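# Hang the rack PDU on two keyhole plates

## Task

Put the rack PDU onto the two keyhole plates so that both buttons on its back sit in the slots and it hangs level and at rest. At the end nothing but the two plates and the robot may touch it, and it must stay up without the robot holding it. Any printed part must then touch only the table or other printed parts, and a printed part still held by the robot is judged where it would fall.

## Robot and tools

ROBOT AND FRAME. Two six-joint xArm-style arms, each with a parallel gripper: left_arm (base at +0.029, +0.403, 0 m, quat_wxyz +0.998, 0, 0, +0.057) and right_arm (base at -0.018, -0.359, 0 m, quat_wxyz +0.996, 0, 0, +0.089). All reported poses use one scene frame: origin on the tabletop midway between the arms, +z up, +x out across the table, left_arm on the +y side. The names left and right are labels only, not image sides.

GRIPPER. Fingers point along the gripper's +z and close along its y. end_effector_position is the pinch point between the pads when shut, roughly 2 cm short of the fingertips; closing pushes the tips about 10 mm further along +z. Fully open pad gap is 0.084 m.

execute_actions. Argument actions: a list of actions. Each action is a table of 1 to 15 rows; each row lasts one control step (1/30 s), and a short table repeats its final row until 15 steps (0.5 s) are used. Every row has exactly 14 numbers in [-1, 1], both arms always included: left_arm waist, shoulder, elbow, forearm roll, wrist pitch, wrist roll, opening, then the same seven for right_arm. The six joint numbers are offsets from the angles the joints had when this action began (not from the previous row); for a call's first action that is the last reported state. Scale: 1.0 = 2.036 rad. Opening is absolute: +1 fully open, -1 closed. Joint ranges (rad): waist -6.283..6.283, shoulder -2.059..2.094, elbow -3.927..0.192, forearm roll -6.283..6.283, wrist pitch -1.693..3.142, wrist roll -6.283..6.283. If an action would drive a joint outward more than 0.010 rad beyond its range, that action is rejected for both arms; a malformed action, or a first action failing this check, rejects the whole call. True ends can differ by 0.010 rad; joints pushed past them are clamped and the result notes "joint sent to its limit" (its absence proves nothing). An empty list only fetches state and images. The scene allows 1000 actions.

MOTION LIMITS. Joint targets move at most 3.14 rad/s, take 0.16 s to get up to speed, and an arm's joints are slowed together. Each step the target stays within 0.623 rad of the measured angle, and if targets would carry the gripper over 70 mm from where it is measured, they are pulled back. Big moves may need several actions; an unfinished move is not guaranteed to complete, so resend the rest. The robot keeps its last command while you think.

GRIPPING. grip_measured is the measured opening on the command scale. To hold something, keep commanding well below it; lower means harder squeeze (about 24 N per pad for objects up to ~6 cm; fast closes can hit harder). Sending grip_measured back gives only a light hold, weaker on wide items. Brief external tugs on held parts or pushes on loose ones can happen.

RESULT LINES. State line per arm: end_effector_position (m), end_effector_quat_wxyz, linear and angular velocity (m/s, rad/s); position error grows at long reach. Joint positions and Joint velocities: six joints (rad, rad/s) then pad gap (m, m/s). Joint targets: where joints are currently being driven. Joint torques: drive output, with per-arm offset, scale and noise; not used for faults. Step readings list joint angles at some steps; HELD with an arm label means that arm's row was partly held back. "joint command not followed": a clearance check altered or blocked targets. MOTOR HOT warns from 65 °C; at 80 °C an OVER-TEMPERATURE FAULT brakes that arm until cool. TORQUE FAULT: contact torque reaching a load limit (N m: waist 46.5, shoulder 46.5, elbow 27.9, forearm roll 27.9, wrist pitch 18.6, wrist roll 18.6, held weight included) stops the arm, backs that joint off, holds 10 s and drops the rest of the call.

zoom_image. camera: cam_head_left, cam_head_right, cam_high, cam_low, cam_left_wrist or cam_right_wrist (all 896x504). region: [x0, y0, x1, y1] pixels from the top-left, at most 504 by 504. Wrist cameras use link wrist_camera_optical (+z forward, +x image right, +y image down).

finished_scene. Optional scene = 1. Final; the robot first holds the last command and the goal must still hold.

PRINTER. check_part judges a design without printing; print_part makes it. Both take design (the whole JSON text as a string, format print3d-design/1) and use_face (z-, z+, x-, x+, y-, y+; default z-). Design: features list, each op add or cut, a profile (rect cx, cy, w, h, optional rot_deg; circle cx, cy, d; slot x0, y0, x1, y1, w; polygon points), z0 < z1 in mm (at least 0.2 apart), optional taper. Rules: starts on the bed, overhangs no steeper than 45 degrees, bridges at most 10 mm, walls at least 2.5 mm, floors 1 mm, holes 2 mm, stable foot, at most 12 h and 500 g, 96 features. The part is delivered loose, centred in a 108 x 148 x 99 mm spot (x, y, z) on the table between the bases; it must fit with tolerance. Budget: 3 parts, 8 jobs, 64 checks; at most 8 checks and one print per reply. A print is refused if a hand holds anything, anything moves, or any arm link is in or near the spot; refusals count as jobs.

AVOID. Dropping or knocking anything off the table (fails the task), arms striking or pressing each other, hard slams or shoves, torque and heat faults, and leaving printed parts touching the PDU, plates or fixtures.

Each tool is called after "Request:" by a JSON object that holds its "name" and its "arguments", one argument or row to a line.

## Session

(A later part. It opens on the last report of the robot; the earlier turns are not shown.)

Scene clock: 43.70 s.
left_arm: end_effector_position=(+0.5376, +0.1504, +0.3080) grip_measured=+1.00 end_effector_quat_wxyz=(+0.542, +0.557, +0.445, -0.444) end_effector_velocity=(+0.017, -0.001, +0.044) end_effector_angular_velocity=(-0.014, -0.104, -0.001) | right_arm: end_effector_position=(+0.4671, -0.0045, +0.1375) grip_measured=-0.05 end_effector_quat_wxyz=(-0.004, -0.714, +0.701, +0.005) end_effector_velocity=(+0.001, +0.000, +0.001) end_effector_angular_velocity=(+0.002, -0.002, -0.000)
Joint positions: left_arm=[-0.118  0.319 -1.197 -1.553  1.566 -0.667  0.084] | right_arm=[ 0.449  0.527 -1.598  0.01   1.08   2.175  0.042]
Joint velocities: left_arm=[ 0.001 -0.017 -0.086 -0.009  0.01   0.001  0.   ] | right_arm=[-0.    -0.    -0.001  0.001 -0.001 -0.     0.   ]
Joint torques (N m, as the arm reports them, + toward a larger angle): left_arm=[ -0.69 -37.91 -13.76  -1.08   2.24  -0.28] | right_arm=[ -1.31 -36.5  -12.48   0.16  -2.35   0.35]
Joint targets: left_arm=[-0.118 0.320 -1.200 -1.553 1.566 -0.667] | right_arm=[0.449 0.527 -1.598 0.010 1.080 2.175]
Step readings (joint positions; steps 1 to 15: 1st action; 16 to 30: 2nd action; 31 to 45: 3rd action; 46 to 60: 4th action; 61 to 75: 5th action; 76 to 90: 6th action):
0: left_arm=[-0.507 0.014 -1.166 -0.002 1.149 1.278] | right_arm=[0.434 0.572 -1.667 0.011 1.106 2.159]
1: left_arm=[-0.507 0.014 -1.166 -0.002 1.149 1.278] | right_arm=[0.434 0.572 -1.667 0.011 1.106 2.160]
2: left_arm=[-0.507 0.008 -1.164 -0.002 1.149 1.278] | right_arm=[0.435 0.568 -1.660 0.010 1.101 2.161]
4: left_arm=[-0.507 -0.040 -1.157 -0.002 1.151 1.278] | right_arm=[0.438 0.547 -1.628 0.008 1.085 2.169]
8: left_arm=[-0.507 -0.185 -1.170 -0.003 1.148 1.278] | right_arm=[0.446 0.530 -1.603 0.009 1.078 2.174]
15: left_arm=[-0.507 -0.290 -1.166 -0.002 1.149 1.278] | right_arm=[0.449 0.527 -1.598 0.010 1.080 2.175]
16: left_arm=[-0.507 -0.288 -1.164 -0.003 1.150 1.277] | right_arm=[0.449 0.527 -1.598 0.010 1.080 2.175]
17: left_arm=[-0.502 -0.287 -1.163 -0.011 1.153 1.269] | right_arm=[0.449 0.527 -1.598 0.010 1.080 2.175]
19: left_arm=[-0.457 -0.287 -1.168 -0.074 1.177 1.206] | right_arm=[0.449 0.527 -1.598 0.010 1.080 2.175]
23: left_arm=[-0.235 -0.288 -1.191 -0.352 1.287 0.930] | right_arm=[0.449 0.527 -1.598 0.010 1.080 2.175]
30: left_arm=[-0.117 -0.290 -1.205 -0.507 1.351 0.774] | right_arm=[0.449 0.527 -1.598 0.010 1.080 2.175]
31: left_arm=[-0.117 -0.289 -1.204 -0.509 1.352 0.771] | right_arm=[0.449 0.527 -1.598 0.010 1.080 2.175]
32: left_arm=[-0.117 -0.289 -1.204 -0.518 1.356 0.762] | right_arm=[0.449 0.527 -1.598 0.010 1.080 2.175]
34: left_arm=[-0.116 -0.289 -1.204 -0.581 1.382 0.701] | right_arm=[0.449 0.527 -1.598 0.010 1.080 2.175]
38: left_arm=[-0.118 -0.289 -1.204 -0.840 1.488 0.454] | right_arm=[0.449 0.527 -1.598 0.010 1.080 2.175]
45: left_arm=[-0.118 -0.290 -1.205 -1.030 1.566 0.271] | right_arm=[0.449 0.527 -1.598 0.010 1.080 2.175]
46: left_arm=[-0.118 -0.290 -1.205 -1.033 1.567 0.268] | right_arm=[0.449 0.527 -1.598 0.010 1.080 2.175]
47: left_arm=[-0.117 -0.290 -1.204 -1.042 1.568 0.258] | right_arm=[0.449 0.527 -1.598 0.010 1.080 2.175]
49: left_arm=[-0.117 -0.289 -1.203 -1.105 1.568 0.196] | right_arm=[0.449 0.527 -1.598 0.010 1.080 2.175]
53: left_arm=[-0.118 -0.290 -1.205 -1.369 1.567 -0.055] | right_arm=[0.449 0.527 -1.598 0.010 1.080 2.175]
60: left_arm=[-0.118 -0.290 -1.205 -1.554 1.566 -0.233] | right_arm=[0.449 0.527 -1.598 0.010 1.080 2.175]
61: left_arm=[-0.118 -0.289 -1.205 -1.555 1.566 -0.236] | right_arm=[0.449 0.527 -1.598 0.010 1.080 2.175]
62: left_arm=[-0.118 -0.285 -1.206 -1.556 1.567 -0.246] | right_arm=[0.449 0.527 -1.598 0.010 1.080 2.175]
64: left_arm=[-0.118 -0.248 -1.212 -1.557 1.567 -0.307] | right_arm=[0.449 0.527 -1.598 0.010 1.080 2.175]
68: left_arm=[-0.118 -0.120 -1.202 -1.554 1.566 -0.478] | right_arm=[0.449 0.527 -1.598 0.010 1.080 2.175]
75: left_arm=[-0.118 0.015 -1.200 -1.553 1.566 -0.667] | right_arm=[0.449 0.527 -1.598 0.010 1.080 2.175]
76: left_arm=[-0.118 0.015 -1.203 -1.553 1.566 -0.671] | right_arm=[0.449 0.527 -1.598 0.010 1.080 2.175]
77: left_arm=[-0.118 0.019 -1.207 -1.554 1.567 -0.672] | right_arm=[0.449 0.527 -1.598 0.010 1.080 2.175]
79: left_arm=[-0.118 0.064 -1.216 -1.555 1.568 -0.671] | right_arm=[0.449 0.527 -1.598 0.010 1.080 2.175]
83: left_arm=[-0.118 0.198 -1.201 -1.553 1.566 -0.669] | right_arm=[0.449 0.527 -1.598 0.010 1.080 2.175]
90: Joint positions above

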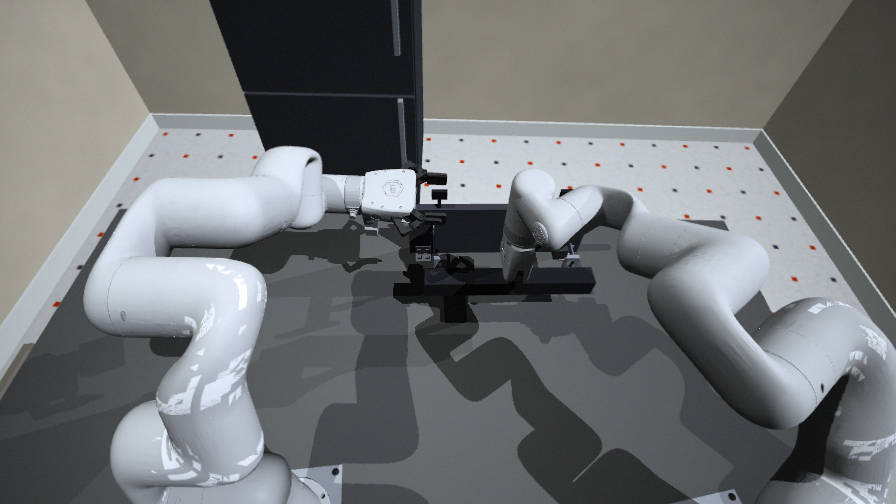

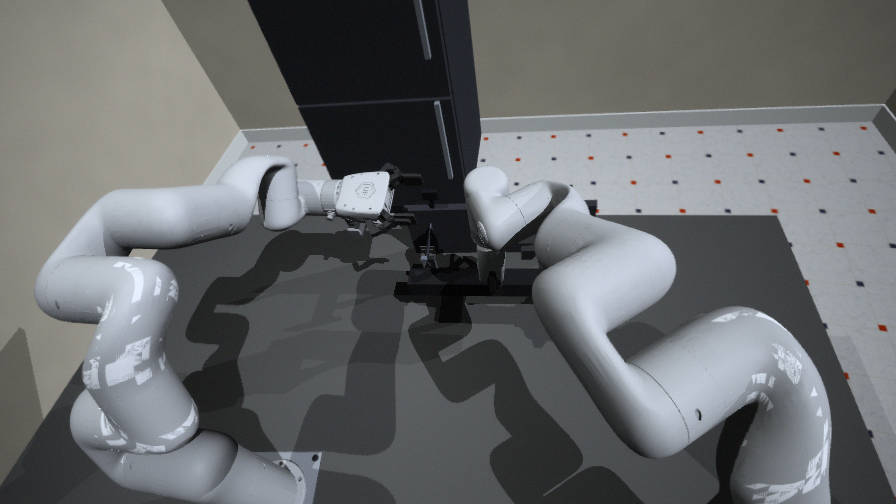

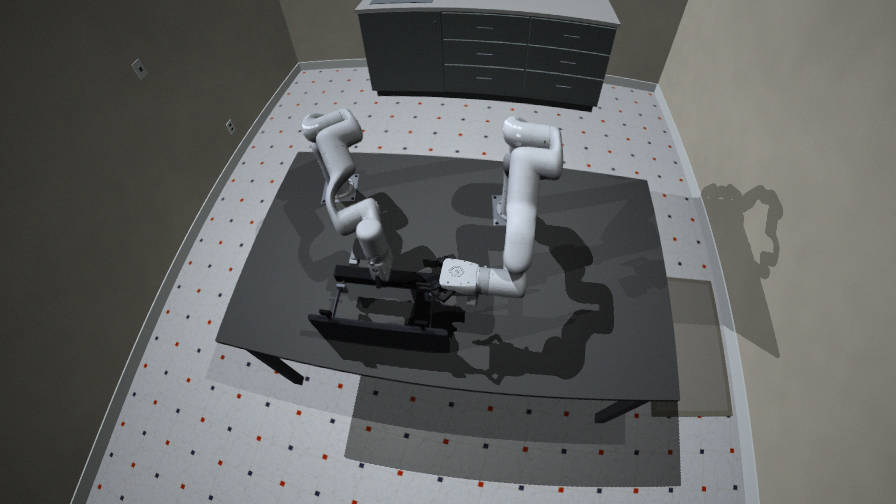

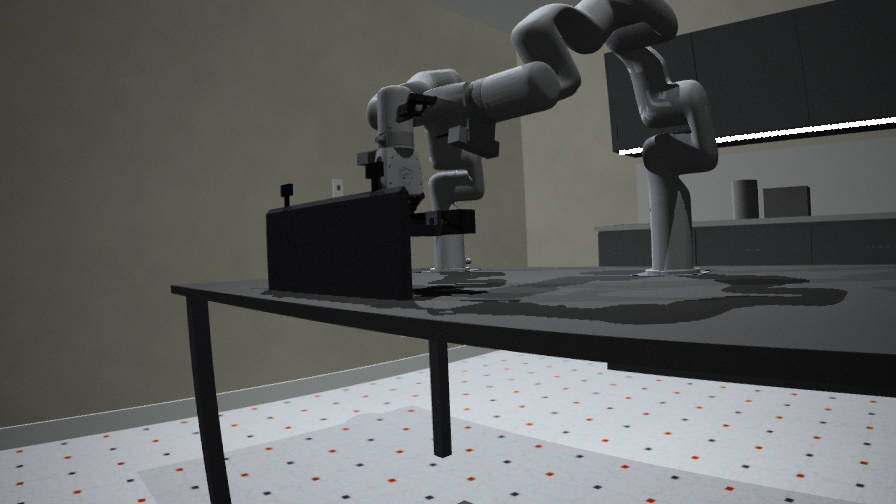

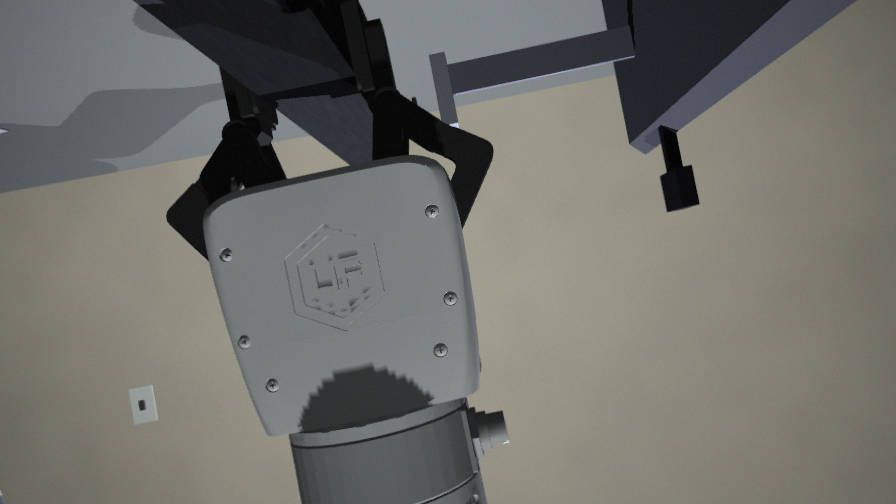

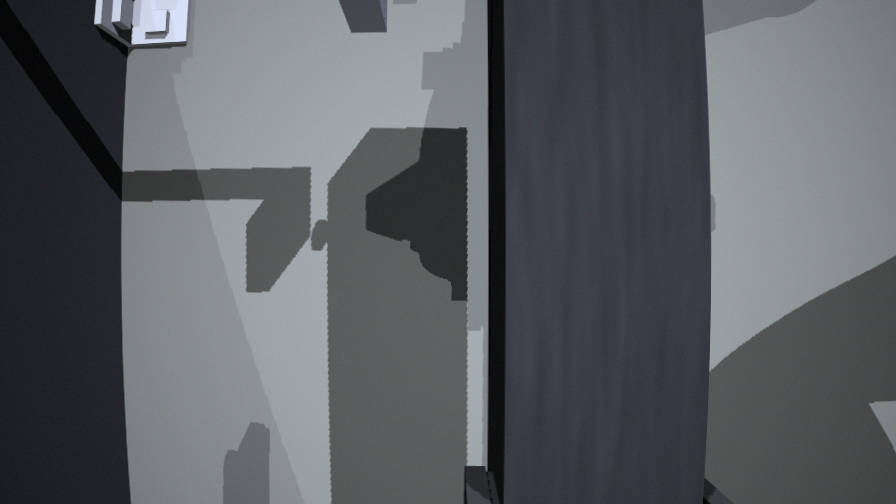

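Request:
{"name": "execute_actions", "arguments": {
  "actions": [
    [[-0.02,0.089,0,0,0,0,1,0,0,0,0,0,0,-1]],
    [[0,0,0,0,0,0,1,0,0,0,0,0,0,-1]]
  ]
}}

Request:
{"name": "zoom_image", "arguments": {
  "camera": "cam_left_wrist",
  "region": [300,0,600,300]
}}

Scene clock: 44.90 s.
left_arm: end_effector_position=(+0.5271, +0.1301, +0.2185) grip_measured=+1.00 end_effector_quat_wxyz=(+0.491, +0.526, +0.481, -0.501) end_effector_velocity=(+0.000, -0.000, +0.001) end_effector_angular_velocity=(-0.001, -0.001, +0.000) | right_arm: end_effector_position=(+0.4671, -0.0045, +0.1375) grip_measured=-0.05 end_effector_quat_wxyz=(-0.004, -0.714, +0.701, +0.005) end_effector_velocity=(-0.000, -0.000, -0.001) end_effector_angular_velocity=(-0.000, +0.001, -0.000)
Joint positions: left_arm=[-0.158  0.497 -1.2   -1.553  1.566 -0.667  0.084] | right_arm=[ 0.449  0.527 -1.598  0.01   1.08   2.175  0.042]
Joint velocities: left_arm=[-0.    -0.001 -0.    -0.001  0.    -0.001  0.   ] | right_arm=[ 0.    -0.     0.002  0.001 -0.    -0.    -0.   ]
Joint torques (N m, as the arm reports them, + toward a larger angle): left_arm=[ -0.61 -35.65 -11.26  -1.08   2.25  -0.26] | right_arm=[ -1.42 -36.81 -12.69   0.14  -2.48   0.42]
Joint targets: left_arm=[-0.158 0.497 -1.200 -1.553 1.566 -0.667] | right_arm=[0.449 0.527 -1.598 0.010 1.080 2.175]
Step readings (joint positions; steps 1 to 15: 1st action; 16 to 30: 2nd action):
0: left_arm=[-0.118 0.317 -1.202 -1.553 1.566 -0.667] | right_arm=[0.449 0.527 -1.598 0.010 1.080 2.175]
1: left_arm=[-0.118 0.318 -1.201 -1.553 1.566 -0.667] | right_arm=[0.449 0.527 -1.598 0.010 1.080 2.175]
2: left_arm=[-0.119 0.324 -1.202 -1.553 1.566 -0.667] | right_arm=[0.449 0.527 -1.598 0.010 1.080 2.175]
4: left_arm=[-0.130 0.371 -1.209 -1.554 1.567 -0.667] | right_arm=[0.449 0.527 -1.598 0.010 1.080 2.175]
8: left_arm=[-0.155 0.488 -1.189 -1.552 1.565 -0.667] | right_arm=[0.449 0.527 -1.598 0.010 1.080 2.175]
15: left_arm=[-0.158 0.497 -1.200 -1.553 1.566 -0.667] | right_arm=[0.449 0.527 -1.598 0.010 1.080 2.175]
16: left_arm=[-0.158 0.497 -1.199 -1.553 1.566 -0.667] | right_arm=[0.449 0.527 -1.598 0.010 1.080 2.175]
17: left_arm=[-0.158 0.497 -1.199 -1.553 1.566 -0.667] | right_arm=[0.449 0.527 -1.598 0.010 1.080 2.175]
19: left_arm=[-0.158 0.497 -1.199 -1.553 1.566 -0.667] | right_arm=[0.449 0.527 -1.598 0.010 1.080 2.175]
23: left_arm=[-0.158 0.496 -1.200 -1.553 1.566 -0.667] | right_arm=[0.449 0.527 -1.598 0.010 1.080 2.175]
30: Joint positions above

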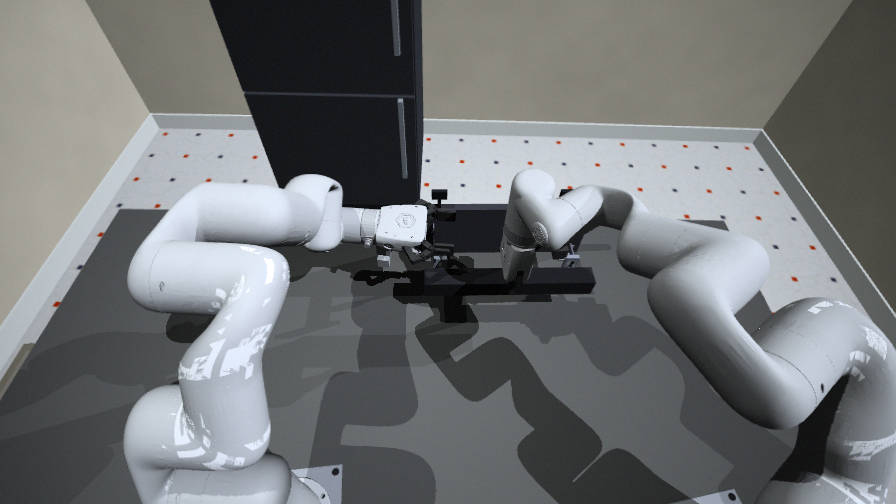

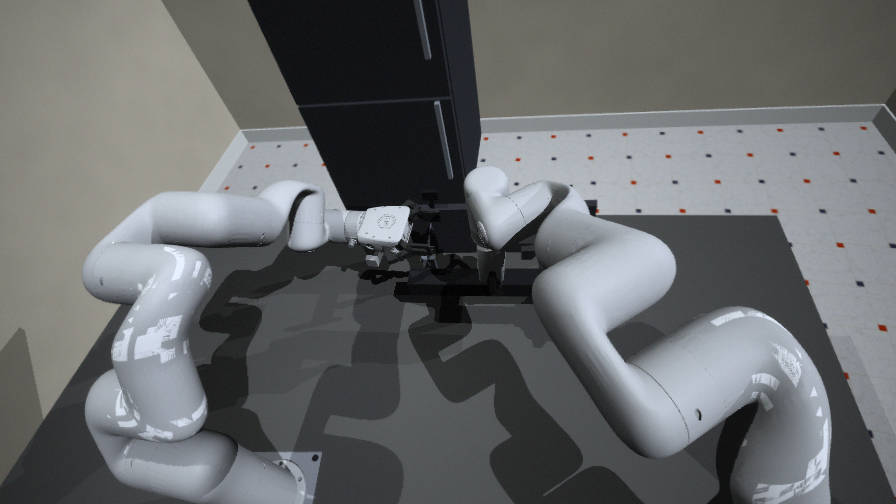

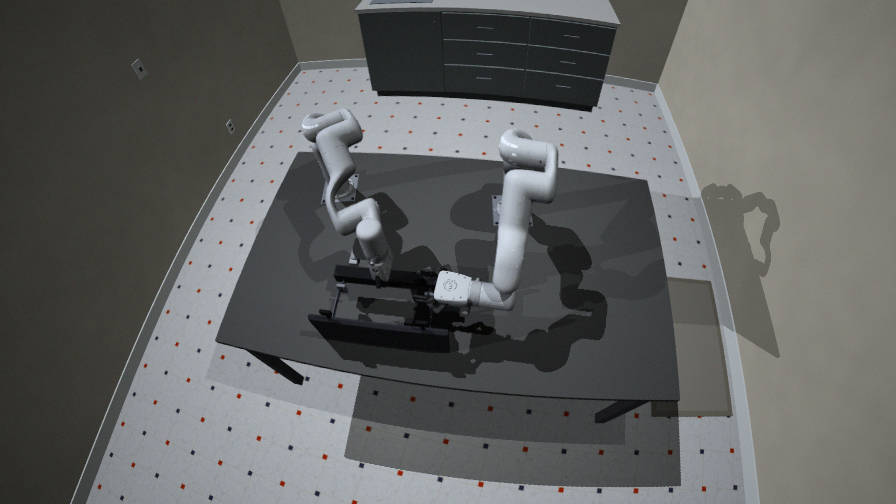

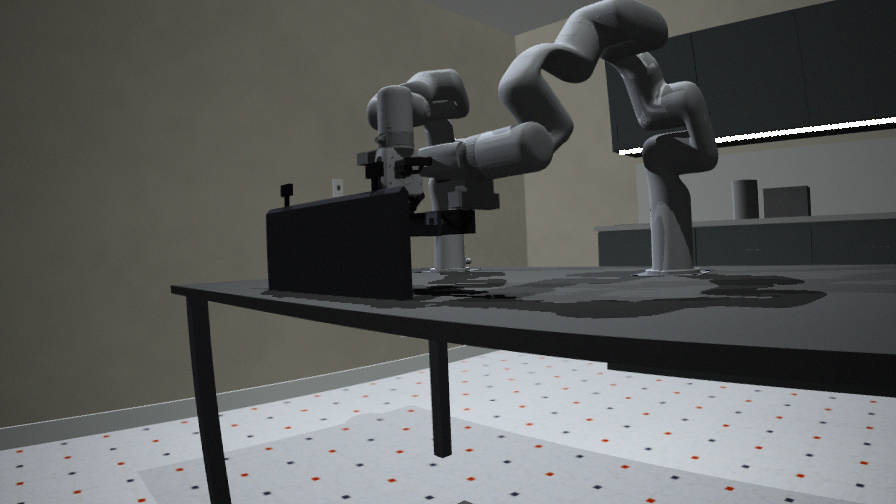

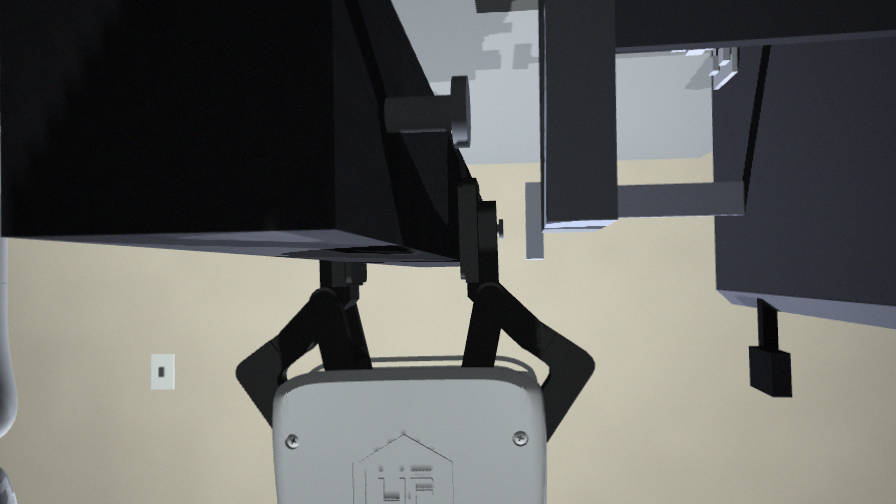

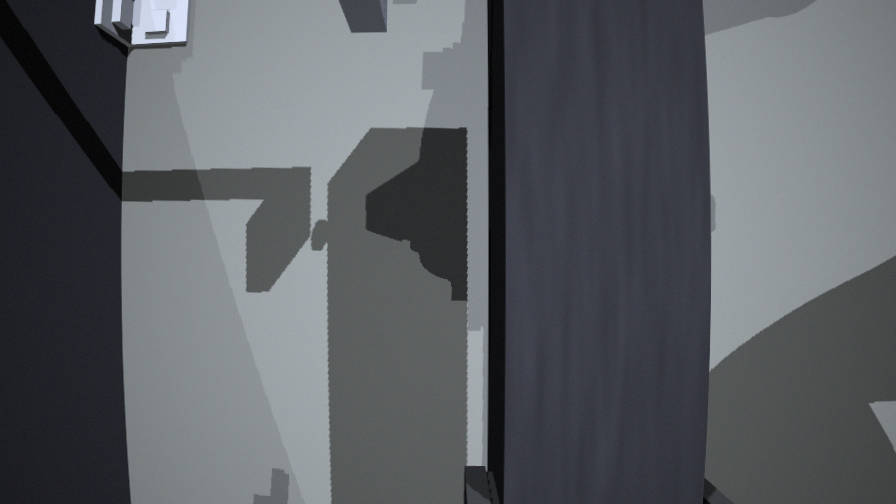

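Region (300, 0, 600, 300) of cam_left_wrist's 896x504 image, scaled by 1.680, with more detail than that image has.

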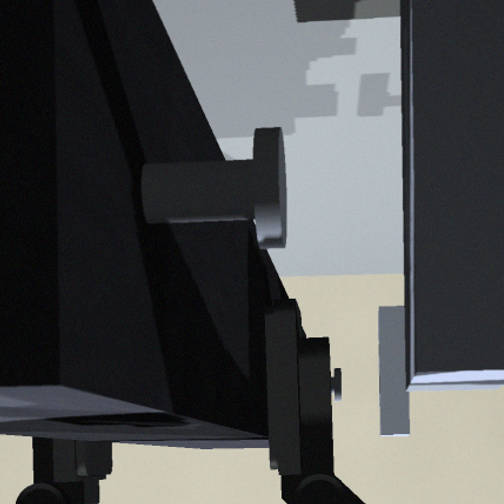

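Request:
{"name": "execute_actions", "arguments": {
  "actions": [
    [[0,0,0,0,0,0,1,-0.0048,0.0154,-0.0218,0,0.0064,-0.0048,-1]],
    [[0,0,0,0,0,0,1,-0.0024,0.0073,-0.0114,0,0.0041,-0.0024,-1]],
    [[0,0,0,0,0,0,1,-0.0003,0.001,0,0,-0.001,-0.0003,-1]],
    [[0,0,0,0,0,0,1,-0.0003,0.001,0,0,-0.001,-0.0003,-1]]
  ]
}}

Request:
{"name": "zoom_image", "arguments": {
  "camera": "cam_left_wrist",
  "region": [400,20,650,270]
}}

Scene clock: 47.33 s.
left_arm: end_effector_position=(+0.5271, +0.1301, +0.2184) grip_measured=+1.00 end_effector_quat_wxyz=(+0.491, +0.526, +0.481, -0.501) end_effector_velocity=(+0.000, +0.000, -0.000) end_effector_angular_velocity=(+0.000, +0.000, +0.001) | right_arm: end_effector_position=(+0.4808, -0.0046, +0.1344) grip_measured=-0.03 end_effector_quat_wxyz=(-0.006, -0.714, +0.700, +0.006) end_effector_velocity=(+0.000, -0.000, -0.001) end_effector_angular_velocity=(-0.001, -0.000, -0.000)
Joint positions: left_arm=[-0.158  0.497 -1.2   -1.553  1.566 -0.667  0.084] | right_arm=[ 0.435  0.575 -1.665  0.011  1.103  2.159  0.043]
Joint velocities: left_arm=[ 0.001  0.    -0.    -0.    -0.001 -0.    -0.   ] | right_arm=[-0.     0.001  0.001 -0.001 -0.001  0.     0.   ]
Joint torques (N m, as the arm reports them, + toward a larger angle): left_arm=[  0.12 -36.17 -11.18  -0.88   2.17  -0.46] | right_arm=[ -8.71 -28.22 -13.19  -1.54  -8.17   0.36]
Joint targets: left_arm=[-0.158 0.497 -1.200 -1.553 1.566 -0.667] | right_arm=[0.435 0.575 -1.665 0.011 1.101 2.159]
Step readings (joint positions; steps 1 to 15: 1st action; 16 to 30: 2nd action; 31 to 45: 3rd action; 46 to 60: 4th action):
0: left_arm=[-0.158 0.497 -1.200 -1.553 1.566 -0.667] | right_arm=[0.449 0.527 -1.598 0.010 1.080 2.175]
1: left_arm=[-0.158 0.497 -1.200 -1.553 1.566 -0.667] | right_arm=[0.449 0.528 -1.598 0.010 1.080 2.174]
2: left_arm=[-0.158 0.497 -1.200 -1.553 1.566 -0.667] | right_arm=[0.448 0.532 -1.605 0.010 1.083 2.173]
4: left_arm=[-0.158 0.497 -1.200 -1.553 1.566 -0.667] | right_arm=[0.443 0.548 -1.629 0.010 1.089 2.168]
8: left_arm=[-0.158 0.497 -1.200 -1.553 1.566 -0.667] | right_arm=[0.439 0.558 -1.641 0.010 1.093 2.165]
15: left_arm=[-0.158 0.497 -1.200 -1.553 1.566 -0.667] | right_arm=[0.439 0.558 -1.642 0.010 1.093 2.165]
16: left_arm=[-0.158 0.497 -1.200 -1.553 1.566 -0.667] | right_arm=[0.439 0.559 -1.643 0.010 1.094 2.165]
17: left_arm=[-0.158 0.497 -1.200 -1.553 1.566 -0.667] | right_arm=[0.438 0.561 -1.647 0.010 1.096 2.164]
19: left_arm=[-0.158 0.497 -1.200 -1.553 1.566 -0.667] | right_arm=[0.436 0.569 -1.659 0.010 1.099 2.161]
23: left_arm=[-0.158 0.497 -1.200 -1.553 1.566 -0.667] | right_arm=[0.436 0.572 -1.664 0.011 1.104 2.160]
30: left_arm=[-0.158 0.497 -1.200 -1.553 1.566 -0.667] | right_arm=[0.435 0.572 -1.665 0.011 1.104 2.160]
31: left_arm=[-0.158 0.497 -1.200 -1.553 1.566 -0.667] | right_arm=[0.435 0.572 -1.665 0.011 1.104 2.160]
32: left_arm=[-0.158 0.497 -1.200 -1.553 1.566 -0.667] | right_arm=[0.435 0.572 -1.665 0.011 1.104 2.160]
34: left_arm=[-0.158 0.497 -1.200 -1.553 1.566 -0.667] | right_arm=[0.435 0.572 -1.665 0.011 1.104 2.159]
38: left_arm=[-0.158 0.497 -1.200 -1.553 1.566 -0.667] | right_arm=[0.435 0.573 -1.665 0.011 1.103 2.159]
45: left_arm=[-0.158 0.497 -1.200 -1.553 1.566 -0.667] | right_arm=[0.435 0.573 -1.665 0.011 1.103 2.159]
46: left_arm=[-0.158 0.497 -1.200 -1.553 1.566 -0.667] | right_arm=[0.435 0.573 -1.665 0.011 1.103 2.159]
47: left_arm=[-0.158 0.497 -1.200 -1.553 1.566 -0.667] | right_arm=[0.435 0.574 -1.665 0.011 1.103 2.159]
49: left_arm=[-0.158 0.497 -1.200 -1.553 1.566 -0.667] | right_arm=[0.435 0.574 -1.665 0.011 1.103 2.159]
53: left_arm=[-0.158 0.497 -1.200 -1.553 1.566 -0.667] | right_arm=[0.435 0.575 -1.665 0.011 1.103 2.159]
60: Joint positions above

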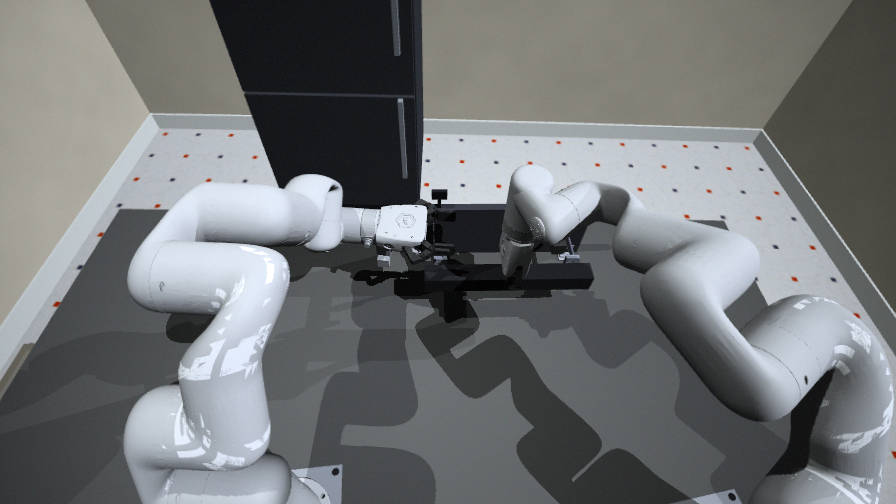

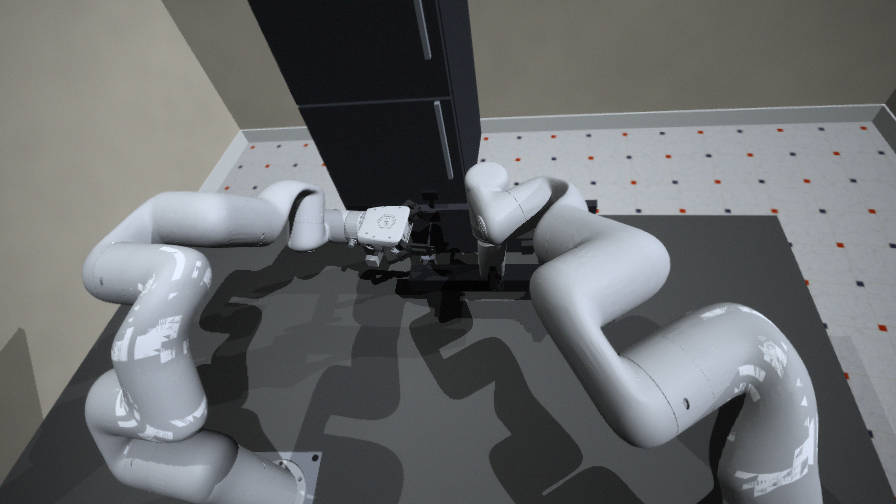

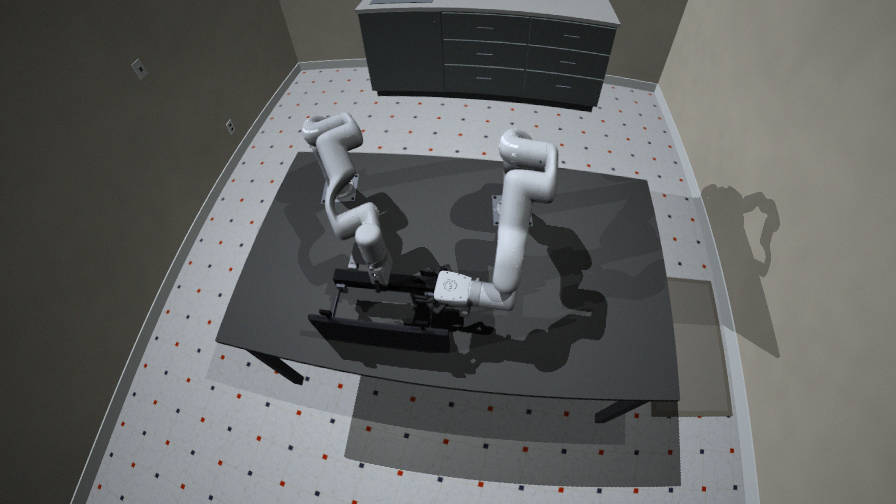

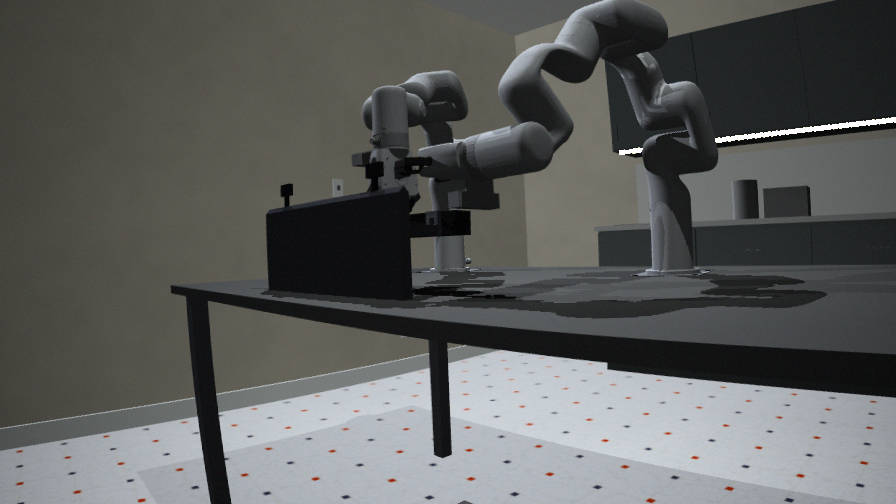

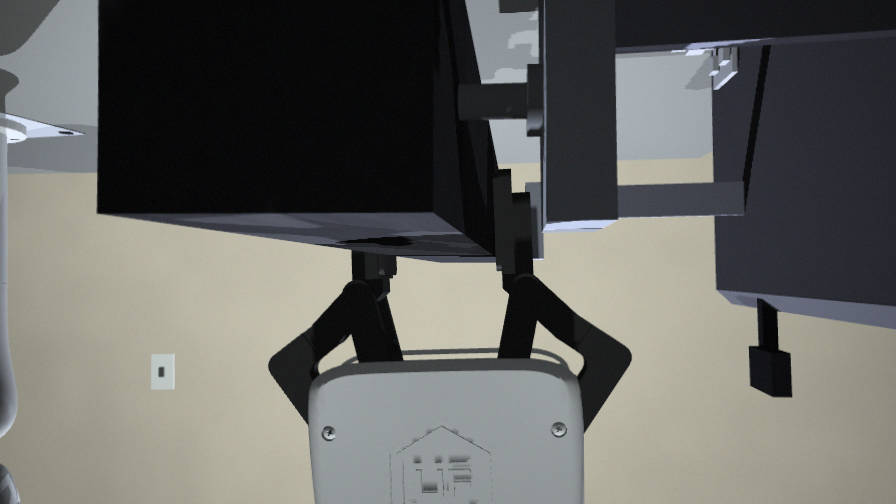

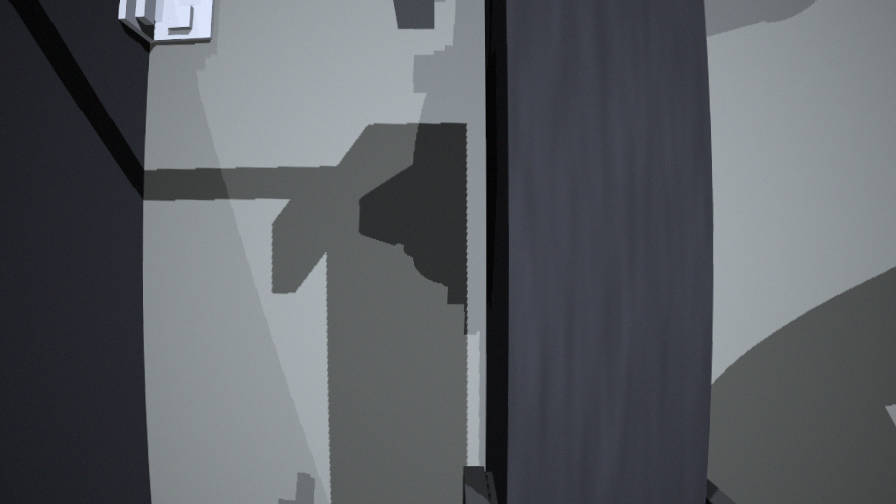

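Region (400, 20, 650, 270) of cam_left_wrist's 896x504 image, scaled by 2.016, with more detail than that image has.

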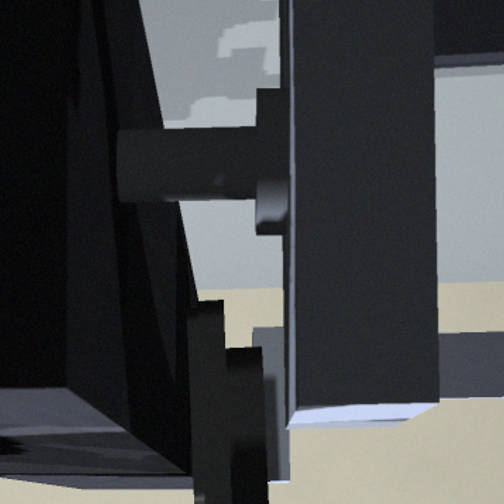

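Request:
{"name": "execute_actions", "arguments": {
  "actions": [
    [[0,-0.2,0,0,0,0,1,0.0144,-0.044,0.068,0,-0.024,0.0144,-1]],
    [[0,-0.1,0,0,0,0,1,0.0144,-0.044,0.068,0,-0.024,0.0144,-1]]
  ]
}}

Request:
{"name": "zoom_image", "arguments": {
  "camera": "cam_head_left",
  "region": [420,235,460,275]
}}

Request:
{"name": "zoom_image", "arguments": {
  "camera": "cam_head_right",
  "region": [410,235,450,275]
}}

Request:
{"name": "zoom_image", "arguments": {
  "camera": "cam_low",
  "region": [415,205,451,241]
}}

Scene clock: 48.77 s.
left_arm: end_effector_position=(+0.4674, +0.1327, +0.5118) grip_measured=+1.00 end_effector_quat_wxyz=(+0.617, +0.643, +0.309, -0.332) end_effector_velocity=(-0.000, +0.000, +0.004) end_effector_angular_velocity=(-0.001, -0.009, +0.001) | right_arm: end_effector_position=(+0.4204, -0.0083, +0.1334) grip_measured=-0.04 end_effector_quat_wxyz=(-0.006, -0.713, +0.701, +0.005) end_effector_velocity=(-0.002, +0.000, -0.001) end_effector_angular_velocity=(-0.001, +0.003, +0.001)
Joint positions: left_arm=[-0.158 -0.095 -1.201 -1.553  1.567 -0.667  0.084] | right_arm=[ 0.492  0.398 -1.389  0.011  1.004  2.217  0.042]
Joint velocities: left_arm=[ 0.001 -0.003 -0.007 -0.    -0.    -0.001  0.   ] | right_arm=[ 0.002 -0.002  0.005  0.001 -0.001  0.001  0.   ]
Joint torques (N m, as the arm reports them, + toward a larger angle): left_arm=[ -0.35 -27.55 -14.61  -1.44   1.17  -0.15] | right_arm=[ -1.5  -33.25 -12.72   0.3   -2.59   0.61]
Joint targets: left_arm=[-0.158 -0.099 -1.205 -1.553 1.567 -0.667] | right_arm=[0.493 0.397 -1.389 0.011 1.004 2.217]
Step readings (joint positions; steps 1 to 15: 1st action; 16 to 30: 2nd action):
0: left_arm=[-0.158 0.497 -1.200 -1.553 1.566 -0.667] | right_arm=[0.435 0.575 -1.665 0.011 1.103 2.159]
1: left_arm=[-0.158 0.497 -1.200 -1.553 1.566 -0.667] | right_arm=[0.435 0.575 -1.664 0.011 1.102 2.159]
2: left_arm=[-0.158 0.491 -1.198 -1.553 1.566 -0.667] | right_arm=[0.436 0.571 -1.657 0.011 1.097 2.161]
4: left_arm=[-0.158 0.444 -1.191 -1.552 1.565 -0.667] | right_arm=[0.442 0.540 -1.605 0.009 1.073 2.172]
8: left_arm=[-0.158 0.306 -1.202 -1.553 1.566 -0.667] | right_arm=[0.462 0.493 -1.534 0.010 1.054 2.186]
15: left_arm=[-0.158 0.104 -1.205 -1.553 1.567 -0.667] | right_arm=[0.463 0.487 -1.527 0.011 1.053 2.188]
16: left_arm=[-0.158 0.094 -1.206 -1.554 1.567 -0.667] | right_arm=[0.464 0.486 -1.526 0.011 1.053 2.188]
17: left_arm=[-0.158 0.085 -1.203 -1.553 1.566 -0.667] | right_arm=[0.465 0.482 -1.519 0.011 1.050 2.190]
19: left_arm=[-0.158 0.040 -1.192 -1.552 1.565 -0.667] | right_arm=[0.475 0.448 -1.465 0.011 1.030 2.201]
23: left_arm=[-0.158 -0.080 -1.211 -1.554 1.568 -0.667] | right_arm=[0.493 0.401 -1.395 0.011 1.008 2.215]
30: Joint positions above

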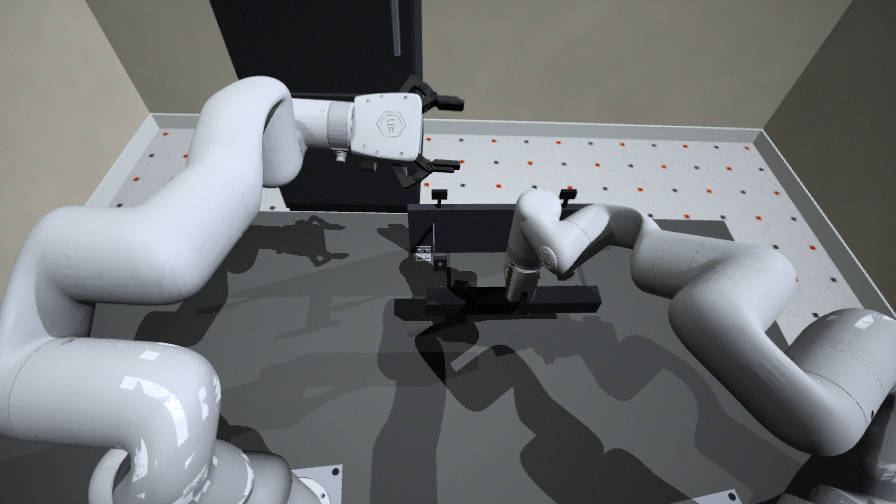

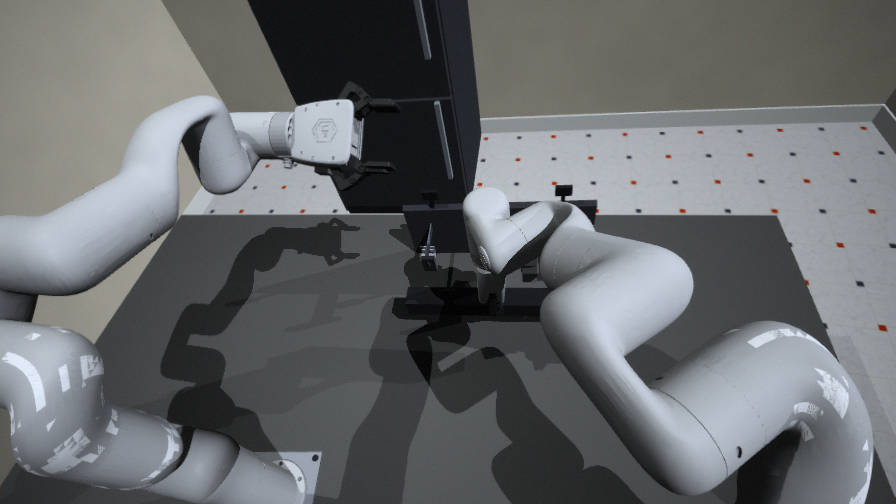

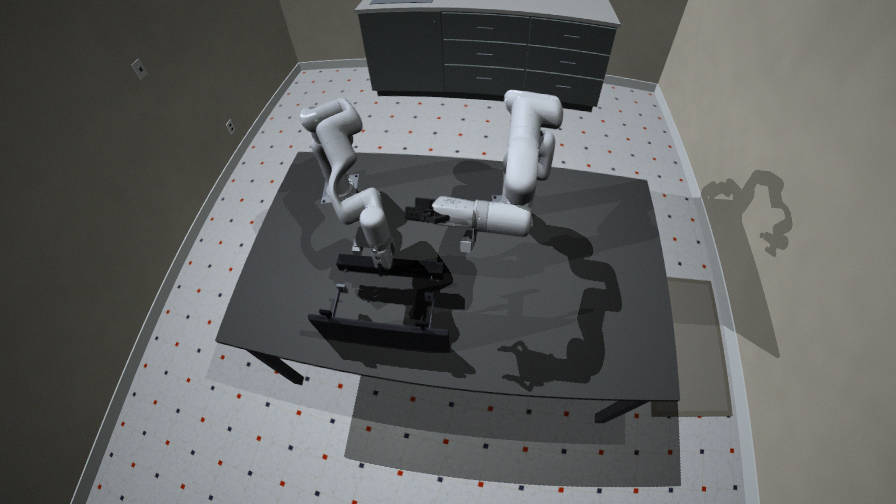

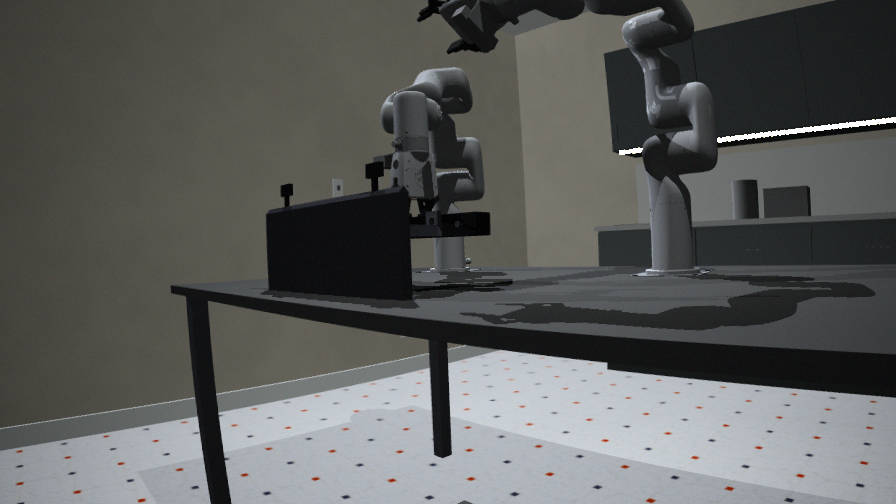

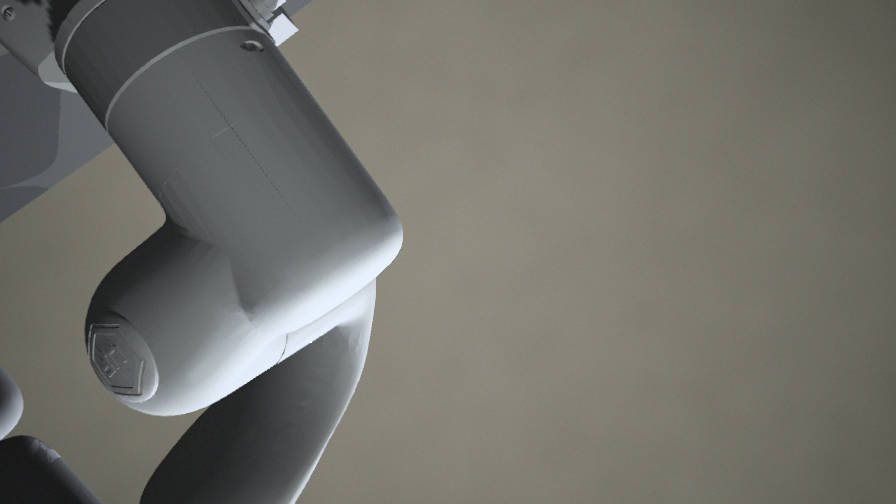

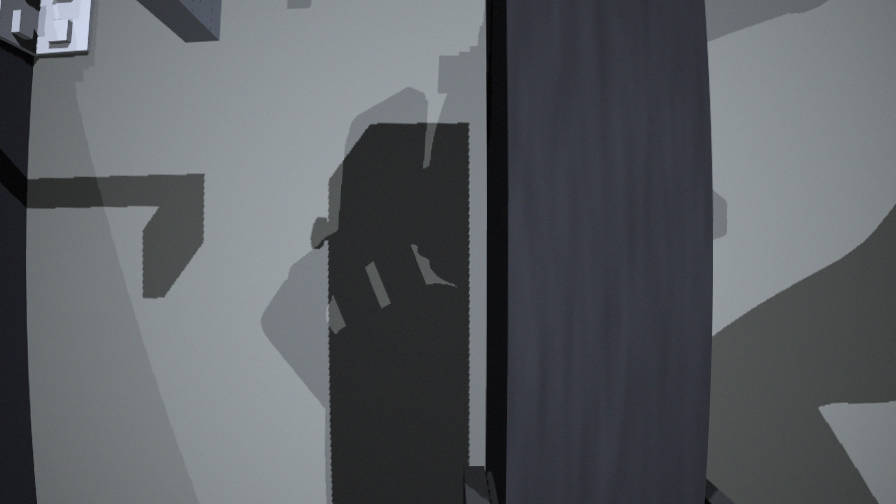

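Region (420, 235, 460, 275) of cam_head_left's 896x504 image, scaled by 12.600, with more detail than that image has.

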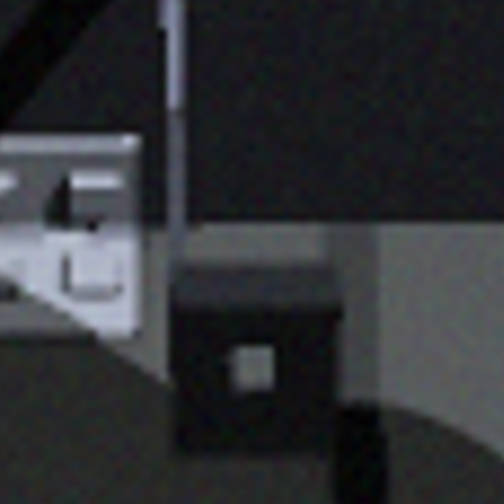

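Region (410, 235, 450, 275) of cam_head_right's 896x504 image, scaled by 12.600, with more detail than that image has.

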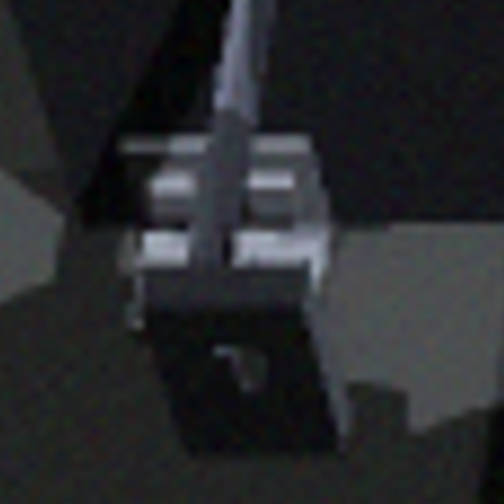

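Region (415, 205, 451, 241) of cam_low's 896x504 image, scaled by 14.000, with more detail than that image has.

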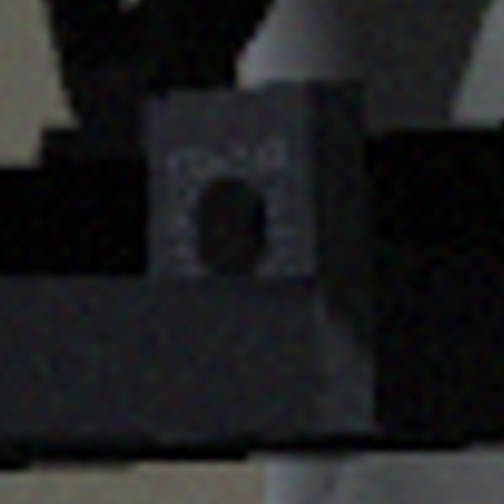

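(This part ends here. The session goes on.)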